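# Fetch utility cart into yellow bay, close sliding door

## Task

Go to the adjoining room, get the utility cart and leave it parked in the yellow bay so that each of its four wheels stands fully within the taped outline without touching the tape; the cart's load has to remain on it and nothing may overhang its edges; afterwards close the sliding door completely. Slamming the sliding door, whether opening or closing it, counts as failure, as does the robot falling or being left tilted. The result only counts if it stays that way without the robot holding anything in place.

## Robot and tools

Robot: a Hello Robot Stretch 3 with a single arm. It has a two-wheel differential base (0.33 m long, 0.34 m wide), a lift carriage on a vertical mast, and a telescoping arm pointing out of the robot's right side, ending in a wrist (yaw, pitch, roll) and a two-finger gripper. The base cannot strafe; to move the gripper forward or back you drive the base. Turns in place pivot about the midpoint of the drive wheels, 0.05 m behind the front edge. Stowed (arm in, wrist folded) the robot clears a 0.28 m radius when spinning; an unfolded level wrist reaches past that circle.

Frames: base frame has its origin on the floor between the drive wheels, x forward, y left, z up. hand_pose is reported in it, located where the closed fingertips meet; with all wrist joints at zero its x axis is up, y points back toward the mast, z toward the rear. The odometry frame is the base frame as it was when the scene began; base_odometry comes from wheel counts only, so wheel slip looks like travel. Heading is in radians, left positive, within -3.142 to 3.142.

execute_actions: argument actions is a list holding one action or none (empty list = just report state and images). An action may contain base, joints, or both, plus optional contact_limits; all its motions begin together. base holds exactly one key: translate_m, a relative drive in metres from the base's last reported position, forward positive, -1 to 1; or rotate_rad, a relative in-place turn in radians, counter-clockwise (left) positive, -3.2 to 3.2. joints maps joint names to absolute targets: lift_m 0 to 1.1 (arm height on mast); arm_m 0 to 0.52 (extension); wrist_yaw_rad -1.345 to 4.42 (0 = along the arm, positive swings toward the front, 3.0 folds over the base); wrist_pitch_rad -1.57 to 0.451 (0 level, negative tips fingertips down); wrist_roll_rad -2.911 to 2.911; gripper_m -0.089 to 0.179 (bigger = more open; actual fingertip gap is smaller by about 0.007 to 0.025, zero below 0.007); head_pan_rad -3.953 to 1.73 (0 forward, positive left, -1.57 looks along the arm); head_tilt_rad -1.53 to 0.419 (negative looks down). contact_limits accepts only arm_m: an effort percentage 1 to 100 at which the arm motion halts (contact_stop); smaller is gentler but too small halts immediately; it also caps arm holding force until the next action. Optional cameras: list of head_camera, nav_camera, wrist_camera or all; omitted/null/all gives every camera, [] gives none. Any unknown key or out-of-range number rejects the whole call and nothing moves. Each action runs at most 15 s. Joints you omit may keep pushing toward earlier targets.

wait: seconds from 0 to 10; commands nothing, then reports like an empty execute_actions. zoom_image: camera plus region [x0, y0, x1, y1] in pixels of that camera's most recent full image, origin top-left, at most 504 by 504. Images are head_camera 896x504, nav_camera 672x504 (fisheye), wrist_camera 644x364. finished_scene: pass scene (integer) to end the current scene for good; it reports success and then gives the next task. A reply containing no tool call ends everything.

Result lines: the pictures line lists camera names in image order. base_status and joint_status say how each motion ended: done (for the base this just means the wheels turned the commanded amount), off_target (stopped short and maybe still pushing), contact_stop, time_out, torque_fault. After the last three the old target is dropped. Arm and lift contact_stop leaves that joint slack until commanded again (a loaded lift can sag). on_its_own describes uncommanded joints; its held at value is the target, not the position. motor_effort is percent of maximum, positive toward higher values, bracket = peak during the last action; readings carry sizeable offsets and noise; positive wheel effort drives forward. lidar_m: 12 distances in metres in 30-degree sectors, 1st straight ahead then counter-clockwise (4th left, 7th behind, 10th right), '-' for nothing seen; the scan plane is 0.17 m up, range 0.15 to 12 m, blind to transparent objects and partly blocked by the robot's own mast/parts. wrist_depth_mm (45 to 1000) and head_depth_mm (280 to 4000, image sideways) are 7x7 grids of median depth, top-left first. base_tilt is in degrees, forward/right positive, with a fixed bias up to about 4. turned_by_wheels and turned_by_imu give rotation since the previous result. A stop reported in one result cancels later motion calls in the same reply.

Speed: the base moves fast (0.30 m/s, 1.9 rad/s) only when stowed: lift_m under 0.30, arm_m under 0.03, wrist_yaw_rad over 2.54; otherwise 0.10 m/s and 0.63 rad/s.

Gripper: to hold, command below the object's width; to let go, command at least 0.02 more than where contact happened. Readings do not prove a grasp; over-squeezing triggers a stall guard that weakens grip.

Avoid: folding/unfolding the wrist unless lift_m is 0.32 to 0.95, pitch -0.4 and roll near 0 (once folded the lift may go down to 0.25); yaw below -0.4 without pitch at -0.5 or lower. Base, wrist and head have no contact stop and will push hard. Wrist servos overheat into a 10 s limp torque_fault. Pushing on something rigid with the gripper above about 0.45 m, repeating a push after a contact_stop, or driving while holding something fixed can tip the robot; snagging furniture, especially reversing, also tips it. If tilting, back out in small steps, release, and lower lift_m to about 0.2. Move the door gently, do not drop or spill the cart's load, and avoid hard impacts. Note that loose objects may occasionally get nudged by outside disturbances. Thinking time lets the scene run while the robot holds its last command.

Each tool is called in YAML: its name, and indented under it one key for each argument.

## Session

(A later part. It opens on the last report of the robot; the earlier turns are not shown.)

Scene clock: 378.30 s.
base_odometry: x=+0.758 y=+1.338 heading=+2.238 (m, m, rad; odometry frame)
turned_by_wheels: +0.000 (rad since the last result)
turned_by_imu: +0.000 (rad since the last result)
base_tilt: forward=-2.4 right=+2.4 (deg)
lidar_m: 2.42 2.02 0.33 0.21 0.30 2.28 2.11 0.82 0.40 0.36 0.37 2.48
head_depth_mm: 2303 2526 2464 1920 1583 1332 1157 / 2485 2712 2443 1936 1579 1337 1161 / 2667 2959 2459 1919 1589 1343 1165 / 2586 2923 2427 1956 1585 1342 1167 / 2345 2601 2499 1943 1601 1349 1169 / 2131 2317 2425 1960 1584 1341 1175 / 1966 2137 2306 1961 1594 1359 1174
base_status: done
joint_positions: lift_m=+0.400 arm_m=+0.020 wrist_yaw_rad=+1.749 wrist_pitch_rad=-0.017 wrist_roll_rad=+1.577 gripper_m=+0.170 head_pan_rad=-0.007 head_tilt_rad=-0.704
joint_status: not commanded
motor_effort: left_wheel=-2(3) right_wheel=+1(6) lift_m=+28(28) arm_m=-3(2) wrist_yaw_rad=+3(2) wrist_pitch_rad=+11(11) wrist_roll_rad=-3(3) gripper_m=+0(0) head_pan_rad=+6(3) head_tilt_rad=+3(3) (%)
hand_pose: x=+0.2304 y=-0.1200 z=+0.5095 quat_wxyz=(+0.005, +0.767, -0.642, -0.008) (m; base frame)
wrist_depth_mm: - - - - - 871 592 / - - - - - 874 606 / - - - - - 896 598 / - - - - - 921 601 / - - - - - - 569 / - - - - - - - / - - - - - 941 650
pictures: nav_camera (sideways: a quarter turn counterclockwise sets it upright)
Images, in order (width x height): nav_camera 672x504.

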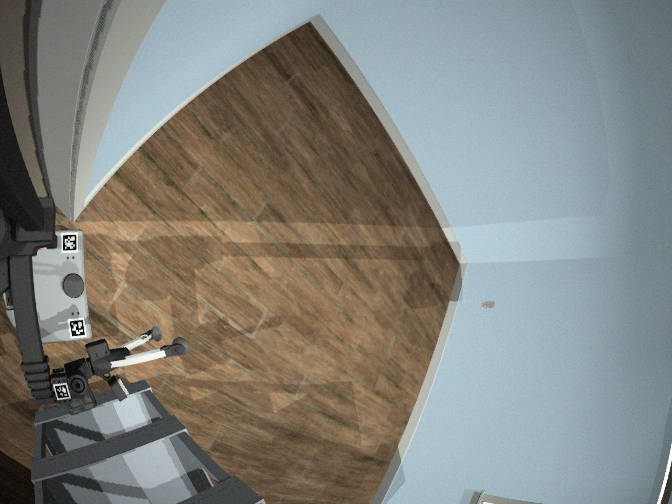

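execute_actions:
  actions:
    - {"base":{"translate_m":0.1}}
  cameras: ["nav_camera"]

execute_actions:
  actions:
    - {"base":{"translate_m":0.35}}
  cameras: ["nav_camera"]

Scene clock: 383.30 s.
base_odometry: x=+0.696 y=+1.416 heading=+2.238 (m, m, rad; odometry frame)
turned_by_wheels: +0.000 (rad since the last result)
turned_by_imu: +0.000 (rad since the last result)
base_tilt: forward=-2.3 right=+2.4 (deg)
lidar_m: 2.34 1.95 0.50 0.25 0.24 2.36 2.19 0.90 0.38 0.35 0.36 2.40
head_depth_mm: 2210 2434 2438 1920 1568 1337 1164 / 2371 2652 2455 1929 1563 1343 1167 / 2573 2871 2457 1935 1588 1344 1164 / 2493 2836 2486 1936 1587 1346 1163 / 2263 2543 2494 1940 1589 1349 1167 / 2043 2279 2401 1950 1591 1354 1166 / 1884 2055 2242 1963 1604 1354 1172
base_status: done
joint_positions: lift_m=+0.400 arm_m=+0.020 wrist_yaw_rad=+1.749 wrist_pitch_rad=-0.017 wrist_roll_rad=+1.577 gripper_m=+0.170 head_pan_rad=-0.007 head_tilt_rad=-0.704
joint_status: not commanded
motor_effort: left_wheel=-2(3) right_wheel=+2(5) lift_m=+28(28) arm_m=-2(3) wrist_yaw_rad=+2(2) wrist_pitch_rad=+11(11) wrist_roll_rad=-3(3) gripper_m=+0(0) head_pan_rad=+4(6) head_tilt_rad=+2(3) (%)
hand_pose: x=+0.2304 y=-0.1200 z=+0.5095 quat_wxyz=(+0.005, +0.767, -0.642, -0.008) (m; base frame)
wrist_depth_mm: - - - - - 914 602 / - - - - - 880 600 / - - - - - 883 615 / - - - - - 902 606 / - - - - - - 564 / - - - - - - - / - - - - - 957 643
pictures: nav_camera (sideways: a quarter turn counterclockwise sets it upright)
Images, in order (width x height): nav_camera 672x504.

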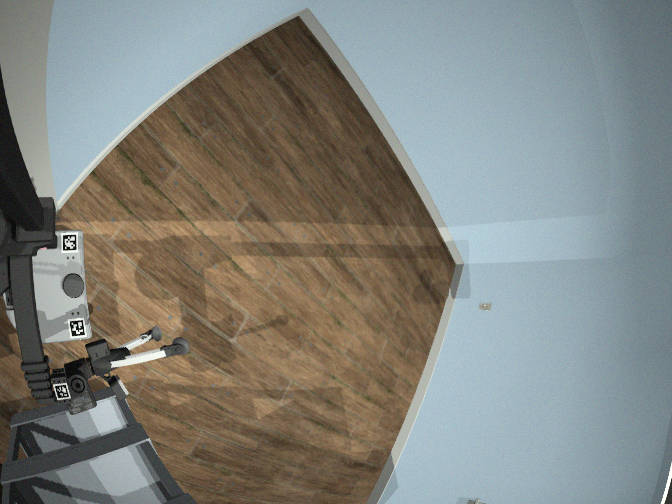

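Scene clock: 387.87 s.
base_odometry: x=+0.480 y=+1.691 heading=+2.237 (m, m, rad; odometry frame)
turned_by_wheels: +0.000 (rad since the last result)
turned_by_imu: +0.000 (rad since the last result)
base_tilt: forward=-2.3 right=+2.4 (deg)
lidar_m: 2.07 1.72 1.09 0.58 0.48 0.48 2.47 0.51 0.42 0.74 2.15 2.15
head_depth_mm: 1971 2169 2342 1909 1578 1332 1158 / 2124 2324 2439 1915 1572 1336 1160 / 2296 2578 2475 1932 1580 1334 1165 / 2200 2470 2466 1951 1586 1343 1163 / 1988 2212 2382 1934 1592 1344 1167 / 1816 2007 2233 1960 1597 1347 1171 / 1656 1824 2011 1953 1604 1358 1175
base_status: done
joint_positions: lift_m=+0.400 arm_m=+0.020 wrist_yaw_rad=+1.749 wrist_pitch_rad=-0.017 wrist_roll_rad=+1.577 gripper_m=+0.170 head_pan_rad=-0.007 head_tilt_rad=-0.704
joint_status: not commanded
motor_effort: left_wheel=-2(3) right_wheel=+2(5) lift_m=+28(28) arm_m=-2(3) wrist_yaw_rad=+2(2) wrist_pitch_rad=+11(11) wrist_roll_rad=-3(3) gripper_m=+2(1) head_pan_rad=+5(4) head_tilt_rad=+3(3) (%)
hand_pose: x=+0.2304 y=-0.1200 z=+0.5095 quat_wxyz=(+0.005, +0.767, -0.642, -0.008) (m; base frame)
wrist_depth_mm: - - - - - 884 590 / - - - - - 897 598 / - - - - - 893 620 / - - - - - 922 605 / - - - - - - 582 / - - - - - - - / - - - - - 968 646
pictures: nav_camera (sideways: a quarter turn counterclockwise sets it upright)
Images, in order (width x height): nav_camera 672x504.

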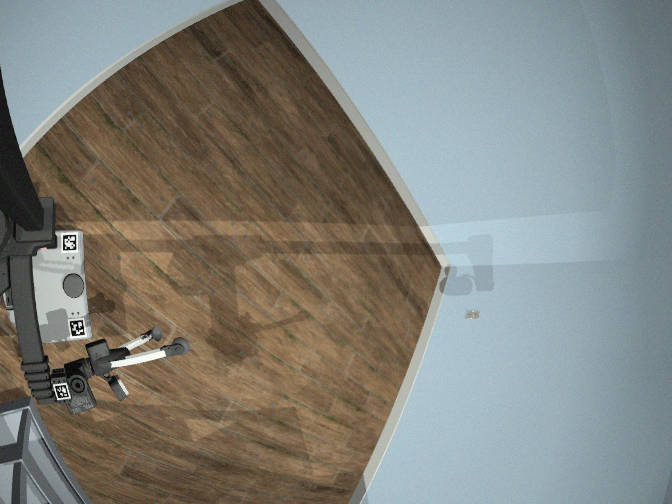

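execute_actions:
  actions:
    - {"joints":{"head_pan_rad":-2.0,"head_tilt_rad":-0.6}}
  cameras: ["head_camera","nav_camera"]

Scene clock: 391.33 s.
base_odometry: x=+0.480 y=+1.691 heading=+2.237 (m, m, rad; odometry frame)
turned_by_wheels: +0.000 (rad since the last result)
turned_by_imu: +0.000 (rad since the last result)
base_tilt: forward=-2.4 right=+2.4 (deg)
lidar_m: 2.06 1.72 1.09 0.58 0.48 0.47 2.47 0.51 0.42 0.74 2.16 2.15
head_depth_mm: 1670 1826 1951 845 710 926 1145 / 1709 811 854 846 668 882 1068 / 1780 817 739 812 644 844 913 / 1825 820 709 785 1037 980 1170 / 1891 1969 805 875 1176 1363 1216 / 1940 2165 2345 2122 1742 1430 1227 / 2020 2293 2572 2215 1745 1440 1221
base_status: not commanded
joint_positions: lift_m=+0.400 arm_m=+0.020 wrist_yaw_rad=+1.749 wrist_pitch_rad=-0.017 wrist_roll_rad=+1.577 gripper_m=+0.170 head_pan_rad=-1.993 head_tilt_rad=-0.606
joint_status: all done
motor_effort: left_wheel=-2(2) right_wheel=+2(2) lift_m=+28(28) arm_m=-3(3) wrist_yaw_rad=+2(2) wrist_pitch_rad=+11(11) wrist_roll_rad=-3(3) gripper_m=+1(1) head_pan_rad=-4(51) head_tilt_rad=+4(16) (%)
hand_pose: x=+0.2304 y=-0.1200 z=+0.5095 quat_wxyz=(+0.005, +0.767, -0.642, -0.008) (m; base frame)
wrist_depth_mm: - - - - - 892 594 / - - - - - 901 611 / - - - - - 901 609 / - - - - - 925 610 / - - - - - - 578 / - - - - - - - / - - - - - 976 644
pictures: head_camera (sideways: a quarter turn clockwise sets it upright), nav_camera (sideways: a quarter turn counterclockwise sets it upright)
Images, in order (width x height): head_camera 896x504, nav_camera 672x504.

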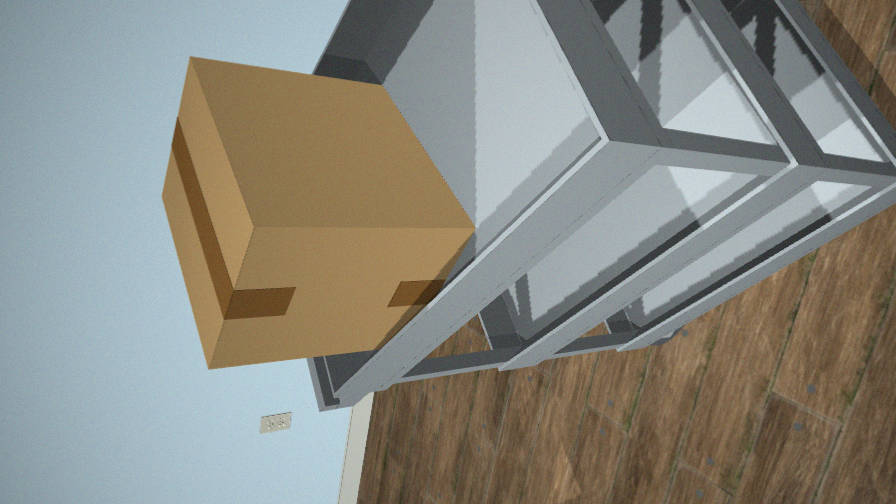

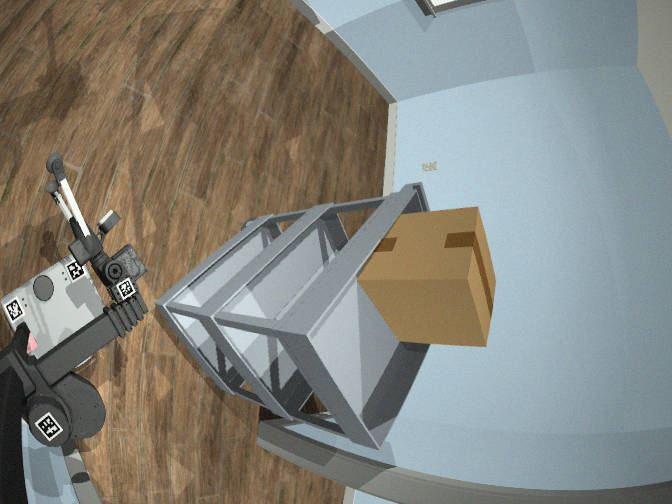

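execute_actions:
  actions:
    - {"base":{"rotate_rad":-1.06},"joints":{"head_pan_rad":-0.8,"head_tilt_rad":-0.8}}
  cameras: []

execute_actions:
  actions:
    - {"base":{"translate_m":0.7}}
  cameras: ["nav_camera"]

execute_actions:
  actions:
    - {"base":{"rotate_rad":-1.18},"joints":{"wrist_yaw_rad":1.15,"head_pan_rad":-0.5}}

Scene clock: 404.00 s.
base_odometry: x=+0.480 y=+1.691 heading=+1.178 (m, m, rad; odometry frame)
turned_by_wheels: -1.060 (rad since the last result)
turned_by_imu: -1.064 (rad since the last result)
base_tilt: forward=-2.4 right=+2.4 (deg)
lidar_m: 2.15 2.15 2.08 1.72 1.11 0.58 0.48 0.47 2.49 0.51 0.42 0.73
head_depth_mm: 679 739 813 672 916 1173 1131 / 656 664 774 673 745 1029 1144 / 660 683 759 1035 964 1184 1134 / 717 788 847 1150 1401 1293 1154 / 2099 2313 2105 1788 1488 1291 1118 / 2211 2497 2214 1785 1507 1304 1142 / 2339 2614 2198 1790 1497 1297 1139
base_status: done
joint_positions: lift_m=+0.400 arm_m=+0.020 wrist_yaw_rad=+1.749 wrist_pitch_rad=-0.017 wrist_roll_rad=+1.577 gripper_m=+0.170 head_pan_rad=-0.807 head_tilt_rad=-0.790
joint_status: all done
motor_effort: left_wheel=+2(5) right_wheel=-3(5) lift_m=+28(28) arm_m=-3(3) wrist_yaw_rad=+2(2) wrist_pitch_rad=+11(11) wrist_roll_rad=-3(3) gripper_m=+1(1) head_pan_rad=+4(50) head_tilt_rad=-6(26) (%)
hand_pose: x=+0.2304 y=-0.1199 z=+0.5095 quat_wxyz=(+0.005, +0.767, -0.642, -0.008) (m; base frame)
wrist_depth_mm: - - - - - 891 587 / - - - - - 904 603 / - - - - - 926 602 / - - - - - 896 596 / - - - - - - 576 / - - - - - - - / - - - - - 949 651
pictures: none
No camera images: the call's "cameras" was empty. Leave "cameras" out to get every camera's image.

Scene clock: 412.07 s.
base_odometry: x=+0.748 y=+2.338 heading=+1.178 (m, m, rad; odometry frame)
turned_by_wheels: +0.000 (rad since the last result)
turned_by_imu: +0.000 (rad since the last result)
base_tilt: forward=-2.3 right=+2.4 (deg)
lidar_m: 1.49 1.49 1.65 1.96 1.95 1.38 1.13 0.59 0.54 0.55 1.82 1.81
head_depth_mm: 1546 1726 1951 1749 1486 1281 1128 / 1628 1814 2028 1766 1477 1286 1145 / 1686 1933 2100 1761 1487 1289 1136 / 1787 2025 2182 1754 1488 1294 1151 / 1861 2155 2176 1757 1490 1296 1117 / 1950 2237 2200 1786 1506 1301 1141 / 1882 2010 2109 1795 1500 1303 1146
base_status: done
joint_positions: lift_m=+0.400 arm_m=+0.020 wrist_yaw_rad=+1.749 wrist_pitch_rad=-0.017 wrist_roll_rad=+1.577 gripper_m=+0.170 head_pan_rad=-0.807 head_tilt_rad=-0.790
joint_status: not commanded
motor_effort: left_wheel=+2(7) right_wheel=-3(3) lift_m=+28(28) arm_m=-3(2) wrist_yaw_rad=+2(2) wrist_pitch_rad=+11(11) wrist_roll_rad=-3(3) gripper_m=+0(0) head_pan_rad=+4(6) head_tilt_rad=-5(6) (%)
hand_pose: x=+0.2304 y=-0.1199 z=+0.5095 quat_wxyz=(+0.005, +0.767, -0.642, -0.008) (m; base frame)
wrist_depth_mm: - - - - - 868 595 / - - - - - 897 605 / - - - - - 906 597 / - - - - - 925 605 / - - - - - - 581 / - - - - - - - / - - - - - 948 649
pictures: nav_camera (sideways: a quarter turn counterclockwise sets it upright)
Images, in order (width x height): nav_camera 672x504.

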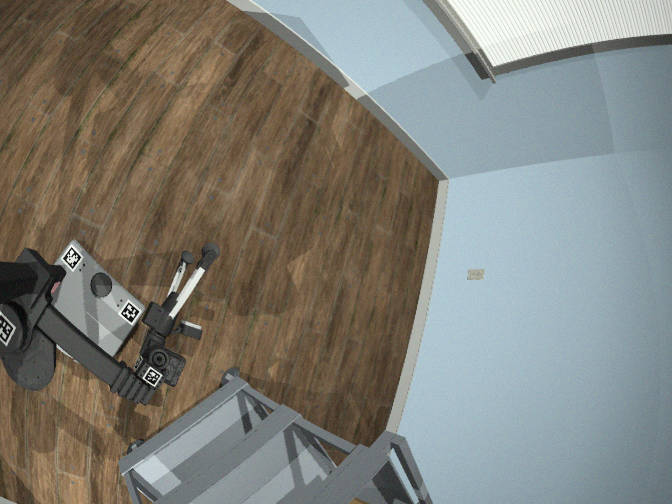

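Scene clock: 414.87 s.
base_odometry: x=+0.748 y=+2.338 heading=-0.002 (m, m, rad; odometry frame)
turned_by_wheels: -1.180 (rad since the last result)
turned_by_imu: -1.184 (rad since the last result)
base_tilt: forward=-2.3 right=+2.4 (deg)
lidar_m: 1.82 1.93 1.52 1.48 1.57 1.99 1.94 1.54 1.17 0.63 0.54 0.54
head_depth_mm: 652 541 632 670 936 1171 1124 / 654 543 637 684 964 1179 1146 / 660 545 640 1031 982 1212 1132 / 1714 963 806 1038 1019 1241 1136 / 1663 1877 764 1642 1432 1292 1138 / 1590 1815 1996 1773 1494 1296 1143 / 1544 1732 1960 1794 1501 1295 1144
base_status: done
joint_positions: lift_m=+0.400 arm_m=+0.020 wrist_yaw_rad=+1.151 wrist_pitch_rad=-0.017 wrist_roll_rad=+1.577 gripper_m=+0.170 head_pan_rad=-0.507 head_tilt_rad=-0.790
joint_status: all done
motor_effort: left_wheel=+2(6) right_wheel=-3(6) lift_m=+28(28) arm_m=-3(2) wrist_yaw_rad=-1(6) wrist_pitch_rad=+11(11) wrist_roll_rad=-3(3) gripper_m=+1(1) head_pan_rad=+3(31) head_tilt_rad=-6(6) (%)
hand_pose: x=+0.2122 y=-0.2694 z=+0.5095 quat_wxyz=(+0.003, +0.544, -0.839, -0.009) (m; base frame)
wrist_depth_mm: 338 487 - 298 - 629 423 / 331 467 - 321 - 647 418 / 352 475 - 350 - 631 360 / 378 463 837 388 - 645 398 / 437 436 - 432 - 654 431 / - - - 482 506 648 - / - - - - - 954 663
pictures: head_camera (sideways: a quarter turn clockwise sets it upright), nav_camera (sideways: a quarter turn counterclockwise sets it upright), wrist_camera
Images, in order (width x height): head_camera 896x504, nav_camera 672x504, wrist_camera 644x364.

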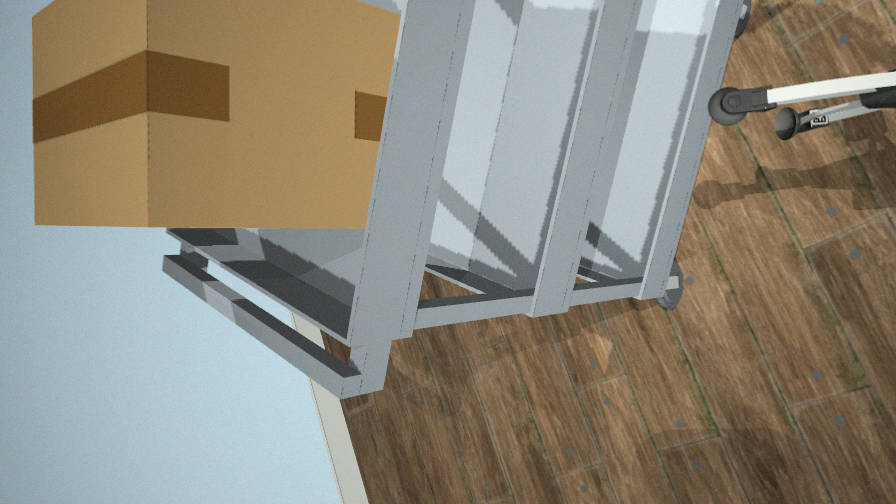

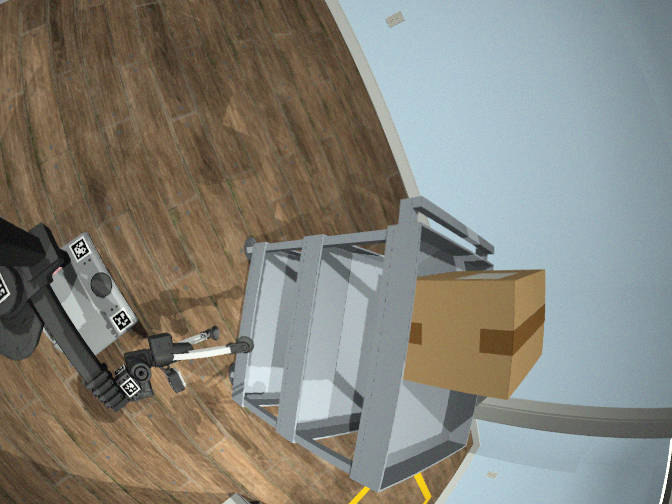

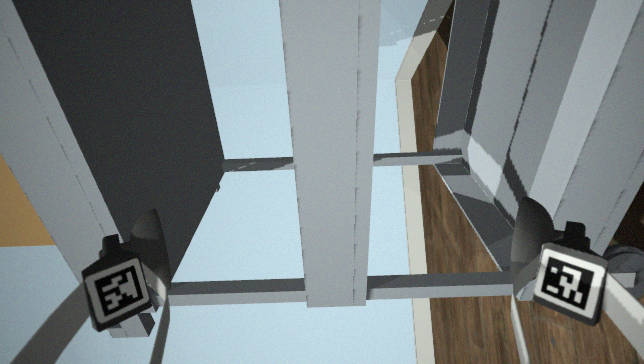

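execute_actions:
  actions:
    - {"base":{"translate_m":0.2},"joints":{"arm_m":0.06}}
  cameras: ["nav_camera","wrist_camera"]

Scene clock: 428.47 s.
base_odometry: x=+0.948 y=+2.337 heading=-0.002 (m, m, rad; odometry frame)
turned_by_wheels: +0.000 (rad since the last result)
turned_by_imu: +0.000 (rad since the last result)
base_tilt: forward=-2.4 right=+2.4 (deg)
lidar_m: 1.62 1.72 1.51 1.47 1.56 2.19 2.15 1.54 1.18 0.46 0.40 0.40
head_depth_mm: 1427 461 428 515 572 842 1063 / 1615 545 538 540 879 864 1090 / 1622 1801 800 676 902 1009 1116 / 1557 1782 1952 629 1400 1239 1140 / 1491 1688 1965 1726 1502 1284 1137 / 1415 1614 1846 1771 1507 1301 1138 / 1362 1531 1761 1778 1514 1297 1141
base_status: done
joint_positions: lift_m=+0.400 arm_m=+0.060 wrist_yaw_rad=+1.151 wrist_pitch_rad=-0.017 wrist_roll_rad=+1.577 gripper_m=+0.170 head_pan_rad=-0.507 head_tilt_rad=-0.790
joint_status: all done
motor_effort: left_wheel=+2(6) right_wheel=-4(4) lift_m=+28(28) arm_m=+4(5) wrist_yaw_rad=-1(1) wrist_pitch_rad=+11(11) wrist_roll_rad=-3(3) gripper_m=-1(1) head_pan_rad=+4(4) head_tilt_rad=-6(5) (%)
hand_pose: x=+0.2122 y=-0.3089 z=+0.5095 quat_wxyz=(+0.003, +0.544, -0.839, -0.009) (m; base frame)
wrist_depth_mm: 337 479 - 144 144 556 420 / 330 474 - 156 158 577 423 / 329 472 - 170 172 634 424 / 327 469 - 184 195 591 422 / 327 431 - 205 215 - 413 / 309 - - 229 - - - / 296 - 307 262 288 296 292
pictures: nav_camera (sideways: a quarter turn counterclockwise sets it upright), wrist_camera
Images, in order (width x height): nav_camera 672x504, wrist_camera 644x364.

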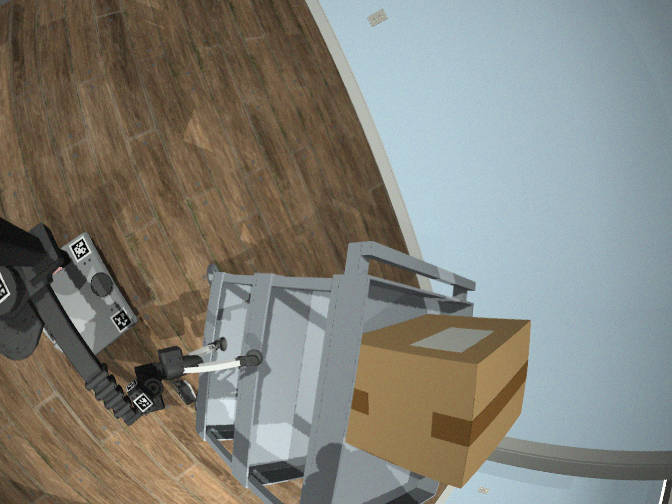

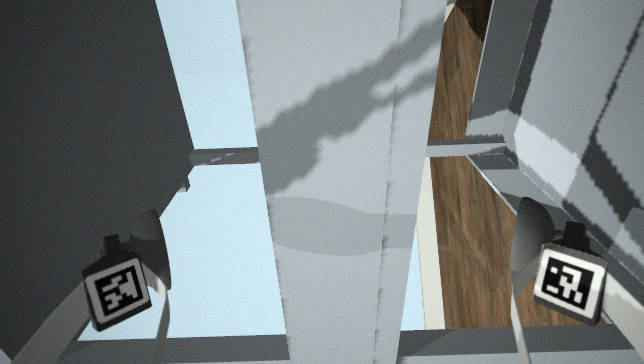

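execute_actions:
  actions:
    - {"base":{"translate_m":0.09},"joints":{"arm_m":0.0,"wrist_yaw_rad":1.3}}
  cameras: ["nav_camera","wrist_camera"]

Scene clock: 432.10 s.
base_odometry: x=+1.038 y=+2.337 heading=-0.002 (m, m, rad; odometry frame)
turned_by_wheels: +0.000 (rad since the last result)
turned_by_imu: +0.000 (rad since the last result)
base_tilt: forward=-2.3 right=+2.3 (deg)
lidar_m: 1.54 1.62 1.51 1.47 1.55 2.23 2.23 1.55 1.21 0.39 0.34 0.34
head_depth_mm: 1465 503 489 487 499 797 997 / 1620 1826 758 656 547 816 1031 / 1536 1766 1893 692 553 806 1073 / 1471 1679 1946 1718 1403 1287 1132 / 1395 1608 1844 1765 1492 1290 1138 / 1344 1530 1747 1773 1497 1291 1138 / 1289 1455 1664 1793 1503 1294 1148
base_status: done
joint_positions: lift_m=+0.400 arm_m=+0.002 wrist_yaw_rad=+1.299 wrist_pitch_rad=-0.017 wrist_roll_rad=+1.577 gripper_m=+0.170 head_pan_rad=-0.507 head_tilt_rad=-0.790
joint_status: all done
joint sent to its limit — the command would take arm_m past its lower limit, so that joint was sent only as far as its limit.
motor_effort: left_wheel=+1(6) right_wheel=-3(4) lift_m=+28(28) arm_m=-3(3) wrist_yaw_rad=+2(8) wrist_pitch_rad=+11(11) wrist_roll_rad=-3(3) gripper_m=+0(1) head_pan_rad=+5(4) head_tilt_rad=-6(6) (%)
hand_pose: x=+0.2250 y=-0.2158 z=+0.5094 quat_wxyz=(+0.003, +0.605, -0.796, -0.009) (m; base frame)
wrist_depth_mm: 338 478 129 124 124 546 421 / 334 476 547 137 137 902 404 / 329 - - 154 153 915 372 / 432 - - 173 177 912 580 / 218 223 219 199 209 217 217 / - - - - - - - / - - - - - 952 653
pictures: nav_camera (sideways: a quarter turn counterclockwise sets it upright), wrist_camera
Images, in order (width x height): nav_camera 672x504, wrist_camera 644x364.

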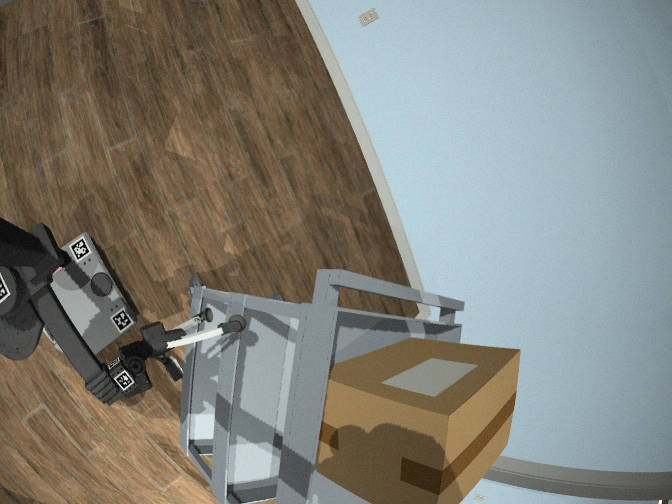

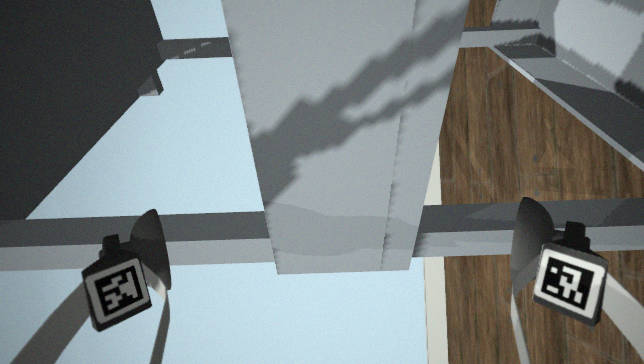

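execute_actions:
  actions:
    - {"base":{"translate_m":0.02},"joints":{"wrist_yaw_rad":1.12}}
  cameras: ["wrist_camera"]

Scene clock: 435.57 s.
base_odometry: x=+1.058 y=+2.337 heading=-0.002 (m, m, rad; odometry frame)
turned_by_wheels: +0.000 (rad since the last result)
turned_by_imu: +0.000 (rad since the last result)
base_tilt: forward=-2.4 right=+2.4 (deg)
lidar_m: 1.51 1.60 1.50 1.46 1.55 2.22 2.26 1.55 1.22 0.37 0.32 0.32
head_depth_mm: 1499 528 523 523 494 783 967 / 1592 1810 795 672 568 814 999 / 1523 1757 1933 1634 545 796 1082 / 1446 1656 1934 1771 1396 1288 1139 / 1382 1574 1812 1785 1493 1292 1134 / 1317 1490 1734 1765 1490 1293 1137 / 1267 1439 1631 1757 1492 1301 1151
base_status: done
joint_positions: lift_m=+0.400 arm_m=+0.002 wrist_yaw_rad=+1.122 wrist_pitch_rad=-0.017 wrist_roll_rad=+1.577 gripper_m=+0.170 head_pan_rad=-0.507 head_tilt_rad=-0.790
joint_status: all done
motor_effort: left_wheel=+2(6) right_wheel=-3(4) lift_m=+28(28) arm_m=-3(2) wrist_yaw_rad=-2(3) wrist_pitch_rad=+11(11) wrist_roll_rad=-3(3) gripper_m=+1(0) head_pan_rad=+4(3) head_tilt_rad=-6(6) (%)
hand_pose: x=+0.2091 y=-0.2580 z=+0.5094 quat_wxyz=(+0.003, +0.532, -0.847, -0.009) (m; base frame)
wrist_depth_mm: 336 475 112 110 111 512 415 / 334 476 122 119 118 561 426 / 327 469 569 129 129 566 422 / 327 - - 141 141 895 389 / 341 - - 154 155 - 580 / - - - 171 175 206 - / 205 201 200 191 196 202 570
pictures: wrist_camera
Images, in order (width x height): wrist_camera 644x364.

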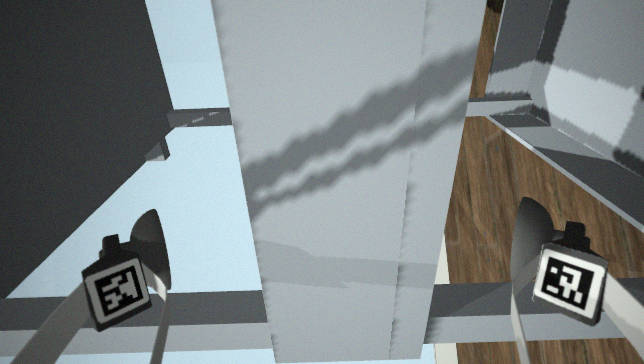

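Good. Close and pull.

execute_actions:
  actions:
    - {"joints":{"gripper_m":0.015}}
  cameras: ["wrist_camera"]

execute_actions:
  actions:
    - {"base":{"translate_m":-0.12}}
  cameras: ["wrist_camera","nav_camera"]

Scene clock: 439.10 s.
base_odometry: x=+1.058 y=+2.337 heading=-0.001 (m, m, rad; odometry frame)
turned_by_wheels: +0.000 (rad since the last result)
turned_by_imu: +0.001 (rad since the last result)
base_tilt: forward=-2.4 right=+2.4 (deg)
lidar_m: 1.52 1.60 1.50 1.47 1.55 2.23 2.25 1.55 1.22 0.37 0.32 0.32
head_depth_mm: 1479 528 525 523 490 780 961 / 1587 1814 795 670 567 814 1002 / 1520 1735 1946 1624 550 780 1080 / 1453 1655 1932 1770 1389 1286 1135 / 1381 1569 1816 1775 1494 1294 1138 / 1319 1496 1723 1772 1496 1291 1138 / 1271 1425 1636 1763 1503 1301 1143
base_status: not commanded
joint_positions: lift_m=+0.400 arm_m=+0.002 wrist_yaw_rad=+1.127 wrist_pitch_rad=-0.032 wrist_roll_rad=+1.581 gripper_m=+0.017 head_pan_rad=-0.507 head_tilt_rad=-0.790
joint_status: all done
motor_effort: left_wheel=+3(3) right_wheel=-8(9) lift_m=+28(28) arm_m=-3(3) wrist_yaw_rad=-9(9) wrist_pitch_rad=+19(23) wrist_roll_rad=-4(4) gripper_m=-43(100) head_pan_rad=+5(4) head_tilt_rad=-6(6) (%)
hand_pose: x=+0.2093 y=-0.2567 z=+0.5058 quat_wxyz=(+0.005, +0.534, -0.845, -0.016) (m; base frame)
wrist_depth_mm: 347 499 109 110 110 515 405 / 338 487 119 118 119 554 413 / 339 486 132 128 129 560 414 / 337 - - 140 141 902 378 / 416 - 156 153 155 823 586 / - - 173 170 176 207 206 / 199 198 198 192 199 813 530
pictures: wrist_camera
Images, in order (width x height): wrist_camera 644x364.

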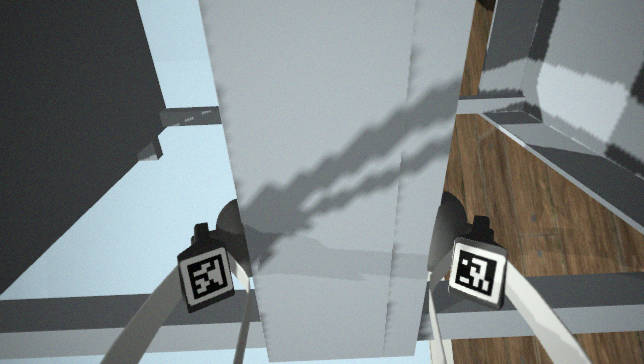

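Scene clock: 441.30 s.
base_odometry: x=+0.938 y=+2.337 heading=-0.001 (m, m, rad; odometry frame)
turned_by_wheels: +0.000 (rad since the last result)
turned_by_imu: +0.001 (rad since the last result)
base_tilt: forward=-2.3 right=+2.4 (deg)
lidar_m: 1.64 1.73 1.51 1.48 1.56 2.18 2.13 1.55 1.18 0.43 0.34 0.33
head_depth_mm: 1446 496 487 510 515 815 1035 / 1654 1838 673 654 580 816 1052 / 1636 1881 824 1639 554 814 1089 / 1556 1790 2015 1724 1400 1292 1138 / 1495 1703 1972 1773 1496 1286 1138 / 1426 1622 1868 1784 1507 1294 1148 / 1367 1543 1758 1783 1498 1298 1145
base_status: done
joint_positions: lift_m=+0.400 arm_m=+0.002 wrist_yaw_rad=+1.110 wrist_pitch_rad=-0.027 wrist_roll_rad=+1.579 gripper_m=+0.028 head_pan_rad=-0.507 head_tilt_rad=-0.790
joint_status: not commanded
on_its_own: gripper_m is held at +0.026, not at your +0.015, by its stall guard, which is still easing; wrist_yaw_rad is at rest, and its effort (+13) is outside its rest range (-12 to +12)
motor_effort: left_wheel=+2(3) right_wheel=-4(20) lift_m=+28(28) arm_m=-3(3) wrist_yaw_rad=+13(35) wrist_pitch_rad=+16(19) wrist_roll_rad=-4(4) gripper_m=-25(42) head_pan_rad=+3(4) head_tilt_rad=-6(6) (%)
hand_pose: x=+0.2075 y=-0.2607 z=+0.5071 quat_wxyz=(+0.004, +0.527, -0.850, -0.014) (m; base frame)
wrist_depth_mm: 344 494 - 142 144 551 417 / 339 491 - 150 152 587 421 / 340 480 - 159 161 591 412 / 336 476 - 169 171 925 405 / 332 - - 180 180 896 573 / 371 - 215 191 194 215 211 / 211 212 214 207 213 953 582
pictures: nav_camera (sideways: a quarter turn counterclockwise sets it upright), wrist_camera
Images, in order (width x height): nav_camera 672x504, wrist_camera 644x364.

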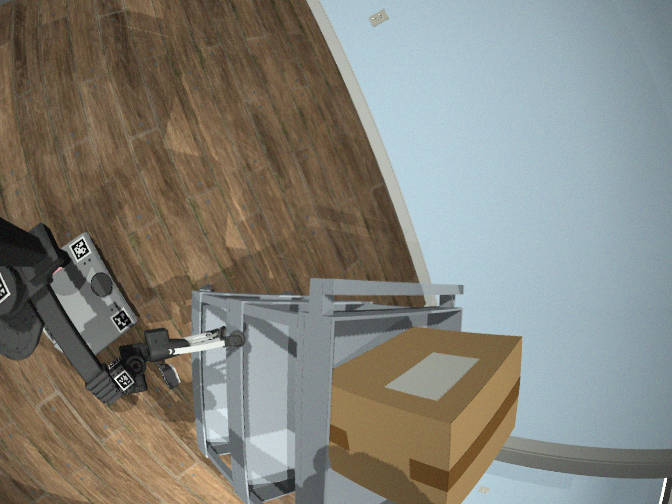

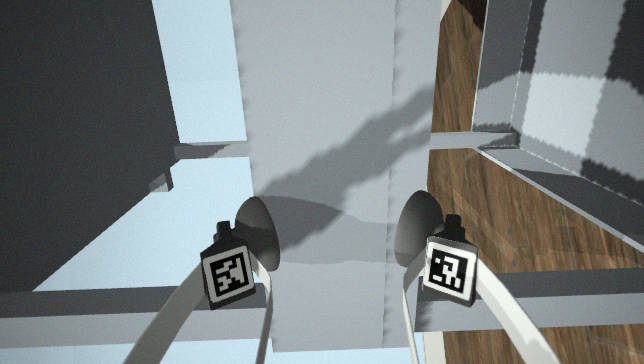

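execute_actions:
  actions:
    - {"joints":{"gripper_m":0.12}}
  cameras: []

execute_actions:
  actions:
    - {"base":{"translate_m":0.035}}
  cameras: ["wrist_camera"]

execute_actions:
  actions:
    - {"joints":{"gripper_m":0.0}}
  cameras: ["wrist_camera"]

execute_actions:
  actions:
    - {"base":{"translate_m":-0.15}}
  cameras: ["wrist_camera","nav_camera"]

Scene clock: 445.87 s.
base_odometry: x=+0.938 y=+2.337 heading=-0.001 (m, m, rad; odometry frame)
turned_by_wheels: +0.000 (rad since the last result)
turned_by_imu: +0.000 (rad since the last result)
base_tilt: forward=-2.3 right=+2.4 (deg)
lidar_m: 1.63 1.73 1.51 1.48 1.56 2.18 2.13 1.55 1.18 0.43 0.34 0.33
head_depth_mm: 1458 498 489 511 517 810 1038 / 1657 1839 676 653 581 830 1053 / 1637 1892 834 1631 550 813 1091 / 1557 1776 2042 1716 1395 1289 1136 / 1485 1709 1968 1754 1493 1292 1140 / 1431 1628 1865 1786 1499 1292 1134 / 1371 1543 1765 1792 1502 1302 1139
base_status: not commanded
joint_positions: lift_m=+0.400 arm_m=+0.002 wrist_yaw_rad=+1.118 wrist_pitch_rad=-0.023 wrist_roll_rad=+1.577 gripper_m=+0.120 head_pan_rad=-0.507 head_tilt_rad=-0.790
joint_status: all done
motor_effort: left_wheel=+1(1) right_wheel=-3(5) lift_m=+28(27) arm_m=-3(3) wrist_yaw_rad=+3(13) wrist_pitch_rad=+14(17) wrist_roll_rad=-3(4) gripper_m=+1(94) head_pan_rad=+5(5) head_tilt_rad=-6(6) (%)
hand_pose: x=+0.2085 y=-0.2589 z=+0.5081 quat_wxyz=(+0.004, +0.530, -0.848, -0.011) (m; base frame)
wrist_depth_mm: 339 486 - 142 142 551 414 / 337 484 - 150 153 574 421 / 335 475 595 160 161 589 420 / 331 513 - 169 172 892 395 / 327 - - 180 184 789 606 / 228 - 211 193 197 - 208 / 214 - - 209 - 891 556
pictures: none
No camera images: the call's "cameras" was empty. Leave "cameras" out to get every camera's image.

Scene clock: 447.40 s.
base_odometry: x=+0.973 y=+2.337 heading=-0.001 (m, m, rad; odometry frame)
turned_by_wheels: +0.000 (rad since the last result)
turned_by_imu: +0.000 (rad since the last result)
base_tilt: forward=-2.4 right=+2.4 (deg)
lidar_m: 1.60 1.69 1.51 1.47 1.56 2.22 2.17 1.55 1.19 0.39 0.31 0.31
head_depth_mm: 1482 511 523 546 537 780 994 / 1639 1866 751 657 569 799 1016 / 1591 1847 1956 718 515 850 1075 / 1527 1724 1991 1763 1465 1291 1142 / 1476 1667 1924 1766 1484 1290 1142 / 1402 1582 1827 1776 1504 1300 1140 / 1348 1510 1732 1782 1498 1304 1147
base_status: done
joint_positions: lift_m=+0.400 arm_m=+0.002 wrist_yaw_rad=+1.118 wrist_pitch_rad=-0.022 wrist_roll_rad=+1.577 gripper_m=+0.120 head_pan_rad=-0.507 head_tilt_rad=-0.790
joint_status: not commanded
motor_effort: left_wheel=+2(5) right_wheel=-3(4) lift_m=+28(28) arm_m=-3(3) wrist_yaw_rad=+3(3) wrist_pitch_rad=+14(14) wrist_roll_rad=-3(3) gripper_m=+0(1) head_pan_rad=+5(4) head_tilt_rad=-6(5) (%)
hand_pose: x=+0.2085 y=-0.2588 z=+0.5082 quat_wxyz=(+0.004, +0.530, -0.848, -0.011) (m; base frame)
wrist_depth_mm: 337 482 118 117 117 521 413 / 337 482 126 123 123 552 419 / 334 474 569 130 131 557 422 / 332 577 - 139 140 902 398 / 391 - - 149 149 800 611 / 357 - 174 160 159 - 179 / 178 178 179 172 175 766 542
pictures: wrist_camera
Images, in order (width x height): wrist_camera 644x364.

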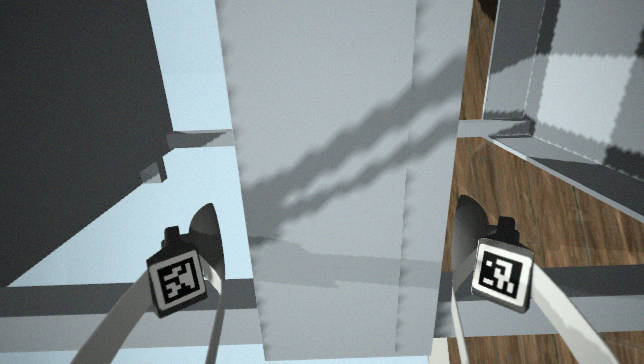

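Scene clock: 449.33 s.
base_odometry: x=+0.973 y=+2.337 heading=-0.001 (m, m, rad; odometry frame)
turned_by_wheels: +0.000 (rad since the last result)
turned_by_imu: +0.000 (rad since the last result)
base_tilt: forward=-2.4 right=+2.4 (deg)
lidar_m: 1.60 1.69 1.50 1.47 1.55 2.22 2.17 1.55 1.19 0.39 0.31 0.30
head_depth_mm: 1482 513 526 550 541 781 981 / 1634 1839 753 656 567 784 1014 / 1588 1848 1976 993 511 1088 1077 / 1534 1748 1990 1770 1458 1292 1138 / 1453 1650 1915 1761 1504 1299 1142 / 1413 1583 1834 1781 1502 1294 1136 / 1342 1520 1728 1785 1506 1292 1141
base_status: not commanded
joint_positions: lift_m=+0.400 arm_m=+0.002 wrist_yaw_rad=+1.107 wrist_pitch_rad=-0.035 wrist_roll_rad=+1.578 gripper_m=+0.003 head_pan_rad=-0.507 head_tilt_rad=-0.790
joint_status: all done
on_its_own: wrist_yaw_rad is at rest, and its effort (+17) is outside its rest range (-12 to +12)
motor_effort: left_wheel=+2(3) right_wheel=-9(9) lift_m=+28(28) arm_m=-3(2) wrist_yaw_rad=+17(16) wrist_pitch_rad=+22(23) wrist_roll_rad=-3(4) gripper_m=-50(100) head_pan_rad=+5(5) head_tilt_rad=-5(6) (%)
hand_pose: x=+0.2069 y=-0.2611 z=+0.5049 quat_wxyz=(+0.007, +0.526, -0.850, -0.017) (m; base frame)
wrist_depth_mm: 349 501 114 114 114 527 405 / 345 504 121 120 121 553 415 / 346 488 129 126 127 557 411 / 338 589 137 134 136 864 377 / 398 - 144 143 144 832 590 / - - 153 152 154 177 176 / 169 167 168 164 166 174 353
pictures: wrist_camera
Images, in order (width x height): wrist_camera 644x364.

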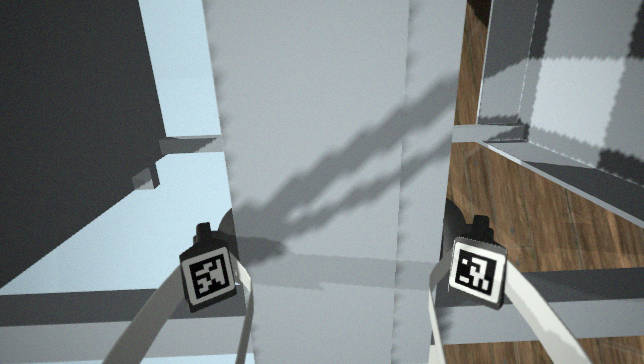

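Scene clock: 452.03 s.
base_odometry: x=+0.823 y=+2.337 heading=-0.001 (m, m, rad; odometry frame)
turned_by_wheels: +0.000 (rad since the last result)
turned_by_imu: +0.001 (rad since the last result)
base_tilt: forward=-2.3 right=+2.4 (deg)
lidar_m: 1.75 1.85 1.52 1.48 1.57 2.07 2.02 1.53 1.16 0.44 0.30 0.29
head_depth_mm: 1465 478 476 521 541 795 1031 / 1697 532 588 634 568 641 1015 / 1756 2011 802 690 512 815 1073 / 1677 1918 2039 1674 1454 1284 1140 / 1608 1823 2053 1767 1501 1299 1139 / 1531 1746 1966 1778 1505 1299 1140 / 1473 1666 1890 1787 1504 1291 1138
base_status: done
joint_positions: lift_m=+0.400 arm_m=+0.002 wrist_yaw_rad=+1.061 wrist_pitch_rad=-0.036 wrist_roll_rad=+1.573 gripper_m=+0.020 head_pan_rad=-0.507 head_tilt_rad=-0.790
joint_status: not commanded
on_its_own: wrist_yaw_rad is held at +1.063, not at your +1.120, by its stall guard, which is not easing now; gripper_m is held at +0.017, not at your +0.000, by its stall guard, which is still easing
motor_effort: left_wheel=+2(3) right_wheel=-6(15) lift_m=+27(28) arm_m=-4(4) wrist_yaw_rad=+3(52) wrist_pitch_rad=+22(22) wrist_roll_rad=-1(4) gripper_m=-41(51) head_pan_rad=+4(5) head_tilt_rad=-6(6) (%)
hand_pose: x=+0.2014 y=-0.2717 z=+0.5046 quat_wxyz=(+0.009, +0.506, -0.862, -0.016) (m; base frame)
wrist_depth_mm: 350 501 138 137 140 576 415 / 342 491 140 140 140 569 409 / 343 486 - 142 143 581 414 / 341 489 570 144 146 571 409 / 336 551 148 148 148 802 391 / 412 - 150 149 151 741 537 / 158 158 158 153 153 160 160
pictures: nav_camera (sideways: a quarter turn counterclockwise sets it upright), wrist_camera
Images, in order (width x height): nav_camera 672x504, wrist_camera 644x364.

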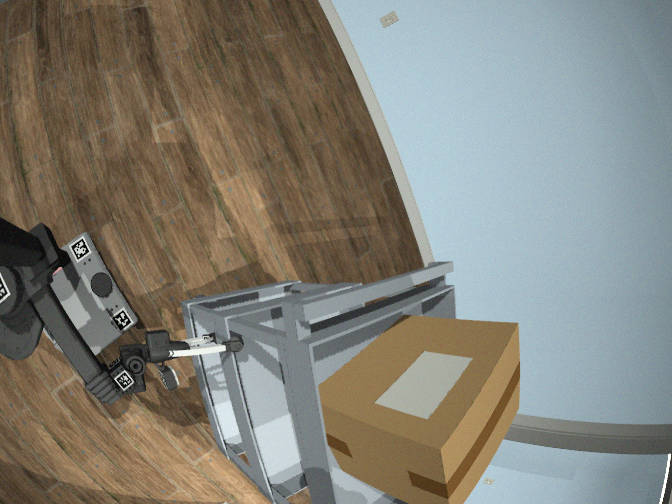

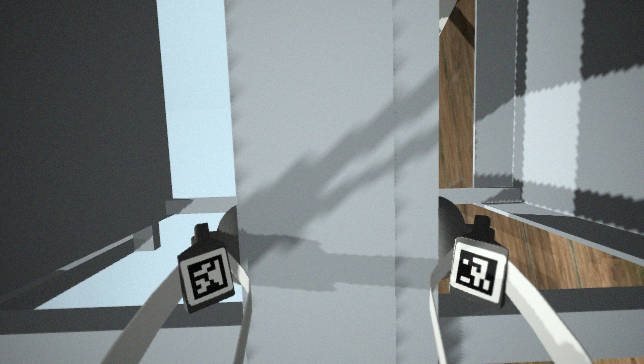

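execute_actions:
  actions:
    - {"base":{"translate_m":-0.15},"joints":{"arm_m":0.05,"wrist_yaw_rad":1.15}}
  cameras: ["wrist_camera","nav_camera"]

Scene clock: 458.57 s.
base_odometry: x=+0.673 y=+2.337 heading=+0.000 (m, m, rad; odometry frame)
turned_by_wheels: +0.000 (rad since the last result)
turned_by_imu: +0.001 (rad since the last result)
base_tilt: forward=-2.4 right=+2.4 (deg)
lidar_m: 1.90 1.99 1.52 1.49 1.58 1.91 1.87 1.52 1.16 0.56 0.31 0.31
head_depth_mm: 1401 461 467 522 543 827 1091 / 1669 504 544 621 529 752 1073 / 1876 580 654 656 507 847 1078 / 1808 2078 785 650 1282 1268 1137 / 1748 1970 2083 1773 1497 1291 1138 / 1673 1893 2087 1777 1498 1303 1140 / 1599 1805 2026 1776 1507 1295 1146
base_status: done
joint_positions: lift_m=+0.400 arm_m=+0.050 wrist_yaw_rad=+1.188 wrist_pitch_rad=-0.033 wrist_roll_rad=+1.572 gripper_m=+0.052 head_pan_rad=-0.507 head_tilt_rad=-0.790
joint_status: wrist_yaw_rad off_target (ended at +1.188, target +1.150); the others done
on_its_own: wrist_yaw_rad is held at +1.194, not at your +1.150, by its stall guard, which is not easing now; gripper_m is held at +0.051, not at your +0.000, by its stall guard, which is still easing
motor_effort: left_wheel=+2(7) right_wheel=-7(17) lift_m=+28(28) arm_m=+2(7) wrist_yaw_rad=+9(76) wrist_pitch_rad=+20(22) wrist_roll_rad=-1(2) gripper_m=-26(32) head_pan_rad=+4(4) head_tilt_rad=-6(6) (%)
hand_pose: x=+0.2154 y=-0.2902 z=+0.5054 quat_wxyz=(+0.009, +0.560, -0.829, -0.014) (m; base frame)
wrist_depth_mm: 348 500 - 149 150 590 409 / 343 495 - 151 151 600 412 / 343 482 - 152 152 591 413 / 338 477 - 152 153 612 415 / 333 483 153 153 154 586 402 / 385 - 155 155 155 746 523 / 162 162 161 156 157 163 163
pictures: nav_camera (sideways: a quarter turn counterclockwise sets it upright), wrist_camera
Images, in order (width x height): nav_camera 672x504, wrist_camera 644x364.

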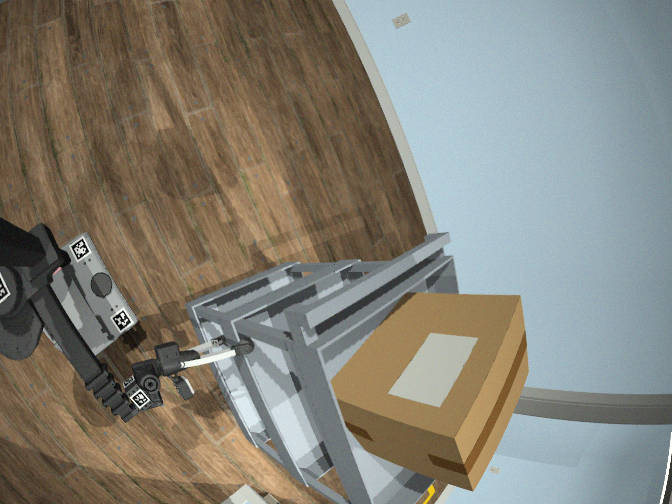

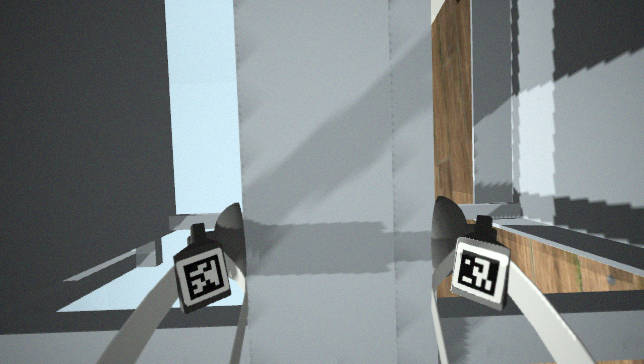

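execute_actions:
  actions:
    - {"base":{"translate_m":-0.12},"joints":{"arm_m":0.10,"wrist_yaw_rad":1.36}}
  cameras: ["wrist_camera","nav_camera"]

Scene clock: 463.17 s.
base_odometry: x=+0.553 y=+2.337 heading=+0.000 (m, m, rad; odometry frame)
turned_by_wheels: +0.000 (rad since the last result)
turned_by_imu: +0.001 (rad since the last result)
base_tilt: forward=-2.4 right=+2.4 (deg)
lidar_m: 2.02 2.00 1.53 1.50 1.58 1.79 1.76 1.51 1.15 0.80 0.44 0.40
head_depth_mm: 651 462 498 592 936 1179 1151 / 655 506 547 594 916 1136 1132 / 1794 574 657 674 702 1032 1133 / 1870 711 776 629 987 1244 1138 / 1857 2070 937 1731 1495 1291 1132 / 1778 2014 2172 1776 1490 1296 1144 / 1701 1909 2117 1787 1496 1297 1136
base_status: done
joint_positions: lift_m=+0.400 arm_m=+0.100 wrist_yaw_rad=+1.362 wrist_pitch_rad=-0.017 wrist_roll_rad=+1.572 gripper_m=+0.054 head_pan_rad=-0.507 head_tilt_rad=-0.790
joint_status: all done
on_its_own: gripper_m is held at +0.054, not at your +0.000, by its stall guard, which is not easing now
motor_effort: left_wheel=+2(5) right_wheel=-2(12) lift_m=+28(28) arm_m=+4(6) wrist_yaw_rad=-2(91) wrist_pitch_rad=+11(20) wrist_roll_rad=-1(1) gripper_m=+0(25) head_pan_rad=+4(5) head_tilt_rad=-5(6) (%)
hand_pose: x=+0.2289 y=-0.2978 z=+0.5095 quat_wxyz=(+0.006, +0.629, -0.777, -0.007) (m; base frame)
wrist_depth_mm: 332 477 - 224 - 615 419 / 333 473 - 231 - 630 418 / 332 471 - 240 - 639 424 / 329 464 - 247 692 599 429 / 326 499 - 255 - 925 402 / 280 276 - 267 273 273 275 / - - - - - - 628
pictures: nav_camera (sideways: a quarter turn counterclockwise sets it upright), wrist_camera
Images, in order (width x height): nav_camera 672x504, wrist_camera 644x364.

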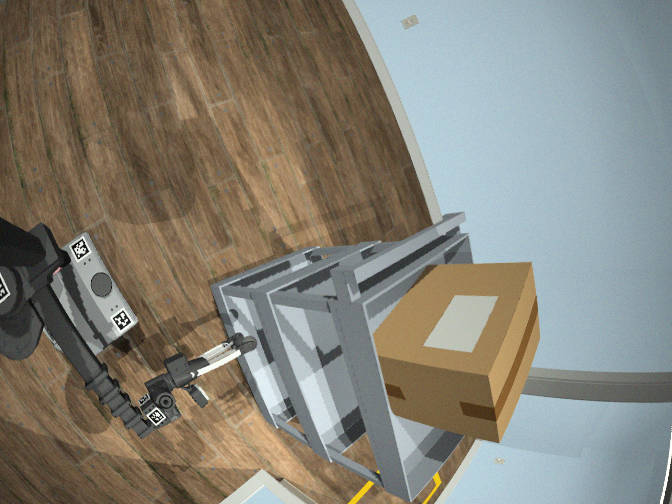

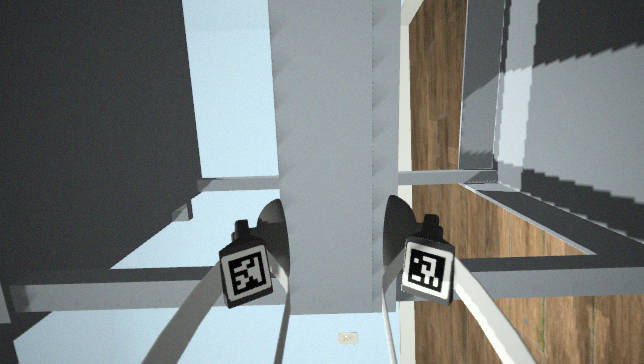

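execute_actions:
  actions:
    - {"joints":{"gripper_m":0.14}}
  cameras: []

execute_actions:
  actions:
    - {"base":{"translate_m":0.10},"joints":{"arm_m":0.12}}
  cameras: ["wrist_camera"]

Scene clock: 469.07 s.
base_odometry: x=+0.553 y=+2.337 heading=+0.000 (m, m, rad; odometry frame)
turned_by_wheels: +0.000 (rad since the last result)
turned_by_imu: +0.000 (rad since the last result)
base_tilt: forward=-2.4 right=+2.4 (deg)
lidar_m: 2.02 2.00 1.53 1.50 1.59 1.79 1.75 1.51 1.15 0.80 0.45 0.40
head_depth_mm: 648 462 498 593 936 1174 1151 / 654 505 549 592 919 1118 1134 / 1805 573 657 675 705 1024 1135 / 1894 713 777 627 991 1237 1136 / 1842 2054 934 1726 1486 1296 1132 / 1780 2007 2160 1782 1495 1302 1135 / 1700 1924 2088 1777 1499 1303 1139
base_status: not commanded
joint_positions: lift_m=+0.400 arm_m=+0.100 wrist_yaw_rad=+1.362 wrist_pitch_rad=-0.017 wrist_roll_rad=+1.572 gripper_m=+0.140 head_pan_rad=-0.507 head_tilt_rad=-0.790
joint_status: all done
motor_effort: left_wheel=+2(2) right_wheel=-3(2) lift_m=+27(27) arm_m=+3(4) wrist_yaw_rad=-2(2) wrist_pitch_rad=+11(11) wrist_roll_rad=-1(1) gripper_m=+0(96) head_pan_rad=+4(5) head_tilt_rad=-6(6) (%)
hand_pose: x=+0.2289 y=-0.2978 z=+0.5095 quat_wxyz=(+0.006, +0.629, -0.777, -0.007) (m; base frame)
wrist_depth_mm: 336 484 - 224 - 621 420 / 330 471 - 231 - 627 422 / 331 473 - 239 - 634 425 / 329 470 - 246 687 598 428 / 324 429 - 256 - 850 395 / 278 - 277 268 270 274 273 / - - - - - 917 659
pictures: none
No camera images: the call's "cameras" was empty. Leave "cameras" out to get every camera's image.

Scene clock: 471.13 s.
base_odometry: x=+0.653 y=+2.337 heading=+0.000 (m, m, rad; odometry frame)
turned_by_wheels: +0.000 (rad since the last result)
turned_by_imu: +0.000 (rad since the last result)
base_tilt: forward=-2.4 right=+2.4 (deg)
lidar_m: 1.92 2.00 1.52 1.49 1.58 1.89 1.85 1.51 1.16 0.59 0.33 0.32
head_depth_mm: 1389 462 467 525 553 845 1114 / 1635 505 547 624 548 813 1092 / 1891 572 655 658 515 832 1090 / 1832 2108 793 653 1287 1266 1138 / 1749 1996 2093 1775 1492 1292 1134 / 1694 1894 2110 1777 1504 1302 1138 / 1616 1818 2056 1793 1496 1298 1142
base_status: done
joint_positions: lift_m=+0.400 arm_m=+0.120 wrist_yaw_rad=+1.361 wrist_pitch_rad=-0.017 wrist_roll_rad=+1.572 gripper_m=+0.140 head_pan_rad=-0.507 head_tilt_rad=-0.790
joint_status: all done
motor_effort: left_wheel=+2(5) right_wheel=-2(4) lift_m=+27(27) arm_m=+4(3) wrist_yaw_rad=-1(2) wrist_pitch_rad=+11(11) wrist_roll_rad=-1(1) gripper_m=+1(1) head_pan_rad=+4(3) head_tilt_rad=-5(6) (%)
hand_pose: x=+0.2288 y=-0.3178 z=+0.5095 quat_wxyz=(+0.006, +0.629, -0.777, -0.007) (m; base frame)
wrist_depth_mm: 336 480 - 131 130 548 418 / 332 473 - 135 135 561 420 / 332 468 - 139 140 579 424 / 333 465 - 144 144 577 422 / 326 447 - 149 149 857 395 / 356 - - 155 155 - 580 / - - 195 161 161 187 184
pictures: wrist_camera
Images, in order (width x height): wrist_camera 644x364.

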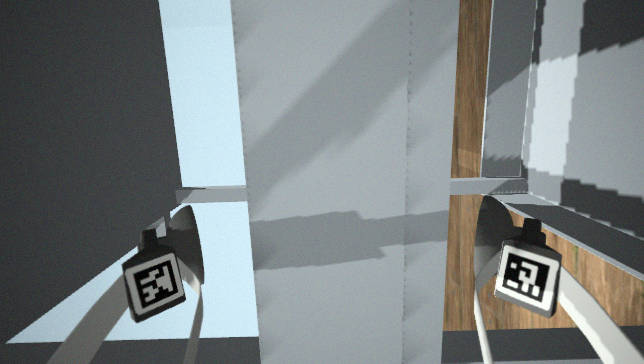

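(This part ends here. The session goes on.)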